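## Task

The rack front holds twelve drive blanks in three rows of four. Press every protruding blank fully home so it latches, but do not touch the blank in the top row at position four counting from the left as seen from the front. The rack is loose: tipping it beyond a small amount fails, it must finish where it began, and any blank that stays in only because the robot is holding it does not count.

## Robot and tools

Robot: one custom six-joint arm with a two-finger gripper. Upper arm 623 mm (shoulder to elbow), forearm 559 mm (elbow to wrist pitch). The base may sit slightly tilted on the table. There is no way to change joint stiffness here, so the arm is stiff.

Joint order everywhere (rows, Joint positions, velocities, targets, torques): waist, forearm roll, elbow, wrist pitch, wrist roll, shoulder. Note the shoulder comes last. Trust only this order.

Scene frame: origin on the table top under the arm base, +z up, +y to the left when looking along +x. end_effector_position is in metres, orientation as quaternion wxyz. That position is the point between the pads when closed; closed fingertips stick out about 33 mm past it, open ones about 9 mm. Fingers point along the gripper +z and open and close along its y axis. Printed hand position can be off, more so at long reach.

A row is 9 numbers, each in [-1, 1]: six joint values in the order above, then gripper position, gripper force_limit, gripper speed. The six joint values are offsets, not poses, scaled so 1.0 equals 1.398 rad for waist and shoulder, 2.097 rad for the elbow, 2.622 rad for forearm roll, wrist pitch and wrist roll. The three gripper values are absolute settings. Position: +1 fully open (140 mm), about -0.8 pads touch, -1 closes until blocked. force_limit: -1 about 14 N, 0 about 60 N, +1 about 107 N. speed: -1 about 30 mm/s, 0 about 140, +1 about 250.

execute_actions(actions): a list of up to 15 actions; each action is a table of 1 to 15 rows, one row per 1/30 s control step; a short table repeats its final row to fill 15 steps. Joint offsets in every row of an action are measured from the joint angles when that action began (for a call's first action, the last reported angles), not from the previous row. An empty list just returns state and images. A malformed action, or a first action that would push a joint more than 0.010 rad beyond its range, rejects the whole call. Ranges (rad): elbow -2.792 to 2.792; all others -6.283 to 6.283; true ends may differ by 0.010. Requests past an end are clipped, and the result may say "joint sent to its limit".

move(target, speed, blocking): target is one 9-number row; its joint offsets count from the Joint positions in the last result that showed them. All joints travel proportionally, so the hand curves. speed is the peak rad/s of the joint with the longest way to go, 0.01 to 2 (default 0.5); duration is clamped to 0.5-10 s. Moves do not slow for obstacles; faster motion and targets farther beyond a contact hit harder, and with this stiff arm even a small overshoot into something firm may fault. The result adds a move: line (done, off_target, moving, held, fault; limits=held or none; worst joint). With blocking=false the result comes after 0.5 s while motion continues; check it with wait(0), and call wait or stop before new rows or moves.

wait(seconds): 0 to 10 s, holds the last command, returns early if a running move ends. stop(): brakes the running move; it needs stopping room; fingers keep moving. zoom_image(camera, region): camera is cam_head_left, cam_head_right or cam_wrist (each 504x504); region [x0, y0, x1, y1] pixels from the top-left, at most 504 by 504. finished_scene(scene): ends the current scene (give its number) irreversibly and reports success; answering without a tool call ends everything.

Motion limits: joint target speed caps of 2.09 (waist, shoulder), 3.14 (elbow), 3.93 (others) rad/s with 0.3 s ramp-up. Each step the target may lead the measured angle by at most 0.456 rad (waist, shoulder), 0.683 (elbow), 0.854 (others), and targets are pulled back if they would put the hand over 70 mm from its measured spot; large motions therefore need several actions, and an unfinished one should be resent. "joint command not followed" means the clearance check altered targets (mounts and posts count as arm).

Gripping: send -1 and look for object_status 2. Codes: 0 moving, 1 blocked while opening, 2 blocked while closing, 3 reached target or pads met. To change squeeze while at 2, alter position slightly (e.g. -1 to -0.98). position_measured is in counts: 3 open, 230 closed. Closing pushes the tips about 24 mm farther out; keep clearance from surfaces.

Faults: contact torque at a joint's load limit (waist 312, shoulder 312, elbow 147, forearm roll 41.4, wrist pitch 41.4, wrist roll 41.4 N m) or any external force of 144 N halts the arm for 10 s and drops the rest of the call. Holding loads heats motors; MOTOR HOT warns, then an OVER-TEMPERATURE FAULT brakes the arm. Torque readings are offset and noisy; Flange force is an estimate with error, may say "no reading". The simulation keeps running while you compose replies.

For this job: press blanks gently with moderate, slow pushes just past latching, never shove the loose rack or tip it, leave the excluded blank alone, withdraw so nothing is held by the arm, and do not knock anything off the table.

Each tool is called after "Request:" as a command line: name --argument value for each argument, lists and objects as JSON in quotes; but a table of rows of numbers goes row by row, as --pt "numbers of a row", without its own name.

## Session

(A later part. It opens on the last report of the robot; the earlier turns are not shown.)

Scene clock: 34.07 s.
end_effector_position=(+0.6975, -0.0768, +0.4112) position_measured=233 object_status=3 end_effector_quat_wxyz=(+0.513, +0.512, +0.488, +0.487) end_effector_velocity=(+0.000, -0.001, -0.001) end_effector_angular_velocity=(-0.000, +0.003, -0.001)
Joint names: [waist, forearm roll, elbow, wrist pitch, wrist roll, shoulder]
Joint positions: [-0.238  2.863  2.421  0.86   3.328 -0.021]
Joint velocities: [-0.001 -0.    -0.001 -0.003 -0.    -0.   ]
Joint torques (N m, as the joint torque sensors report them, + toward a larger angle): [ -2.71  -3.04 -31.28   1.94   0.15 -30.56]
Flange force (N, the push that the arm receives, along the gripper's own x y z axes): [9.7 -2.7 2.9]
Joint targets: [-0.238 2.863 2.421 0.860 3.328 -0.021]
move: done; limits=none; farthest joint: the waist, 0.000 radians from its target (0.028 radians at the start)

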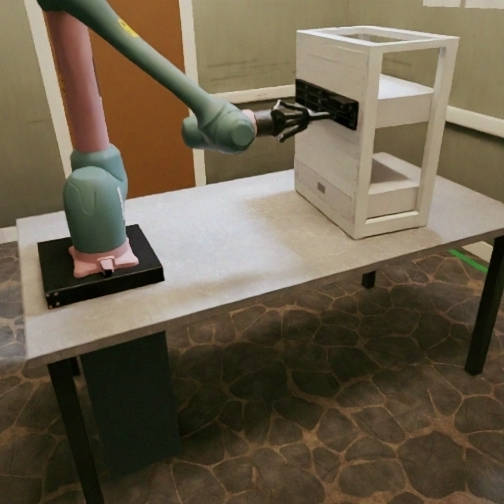

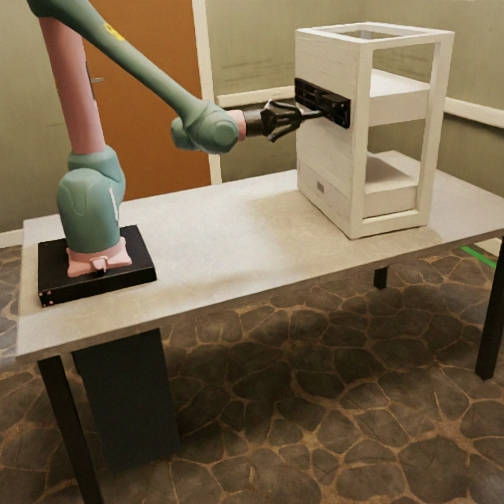

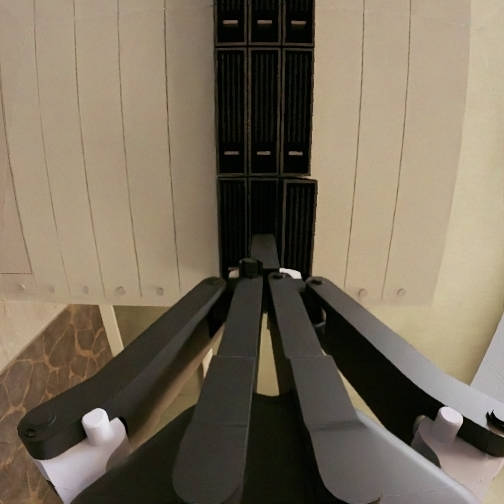

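Request:
zoom_image --camera "cam_head_left" --region '[285, 68, 370, 143]'

Request:
zoom_image --camera "cam_wrist" --region '[200, 0, 330, 130]'

Request:
zoom_image --camera "cam_wrist" --region '[200, 130, 330, 260]'

Region (285, 68, 370, 143) of cam_head_left's 504x504 image, scaled by 5.929, with more detail than that image has; it fills the top 445 rows of this view, and the rest is white.

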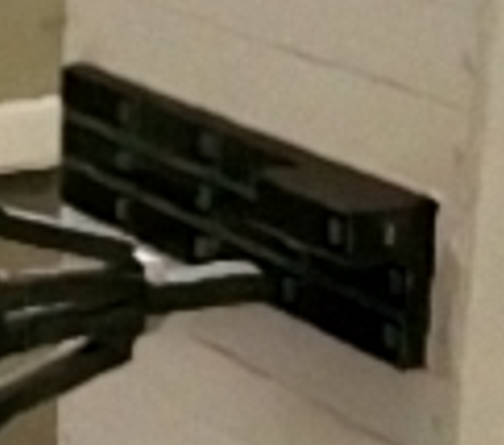

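Region (200, 0, 330, 130) of cam_wrist's 504x504 image, scaled by 3.877, with more detail than that image has.

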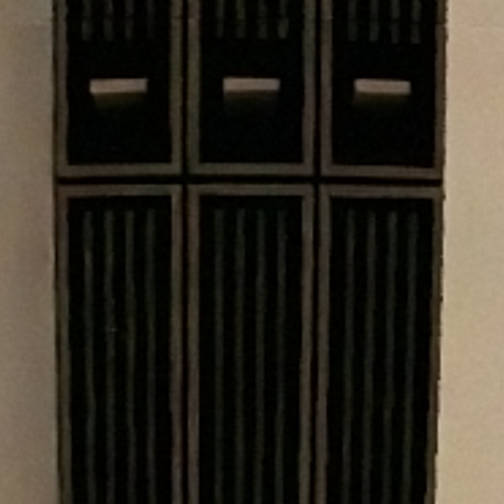

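Region (200, 130, 330, 260) of cam_wrist's 504x504 image, scaled by 3.877, with more detail than that image has.

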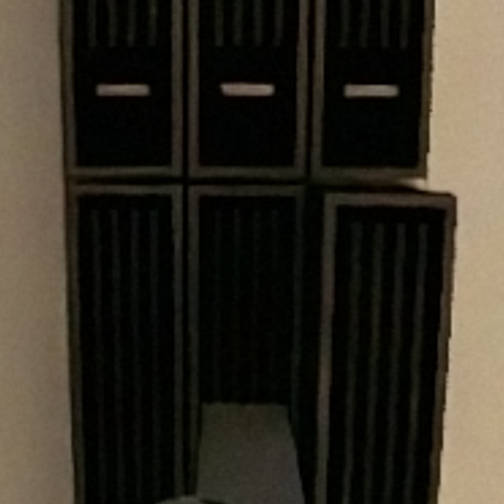

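Request:
finished_scene --scene 1

The scene is finished: the task was done.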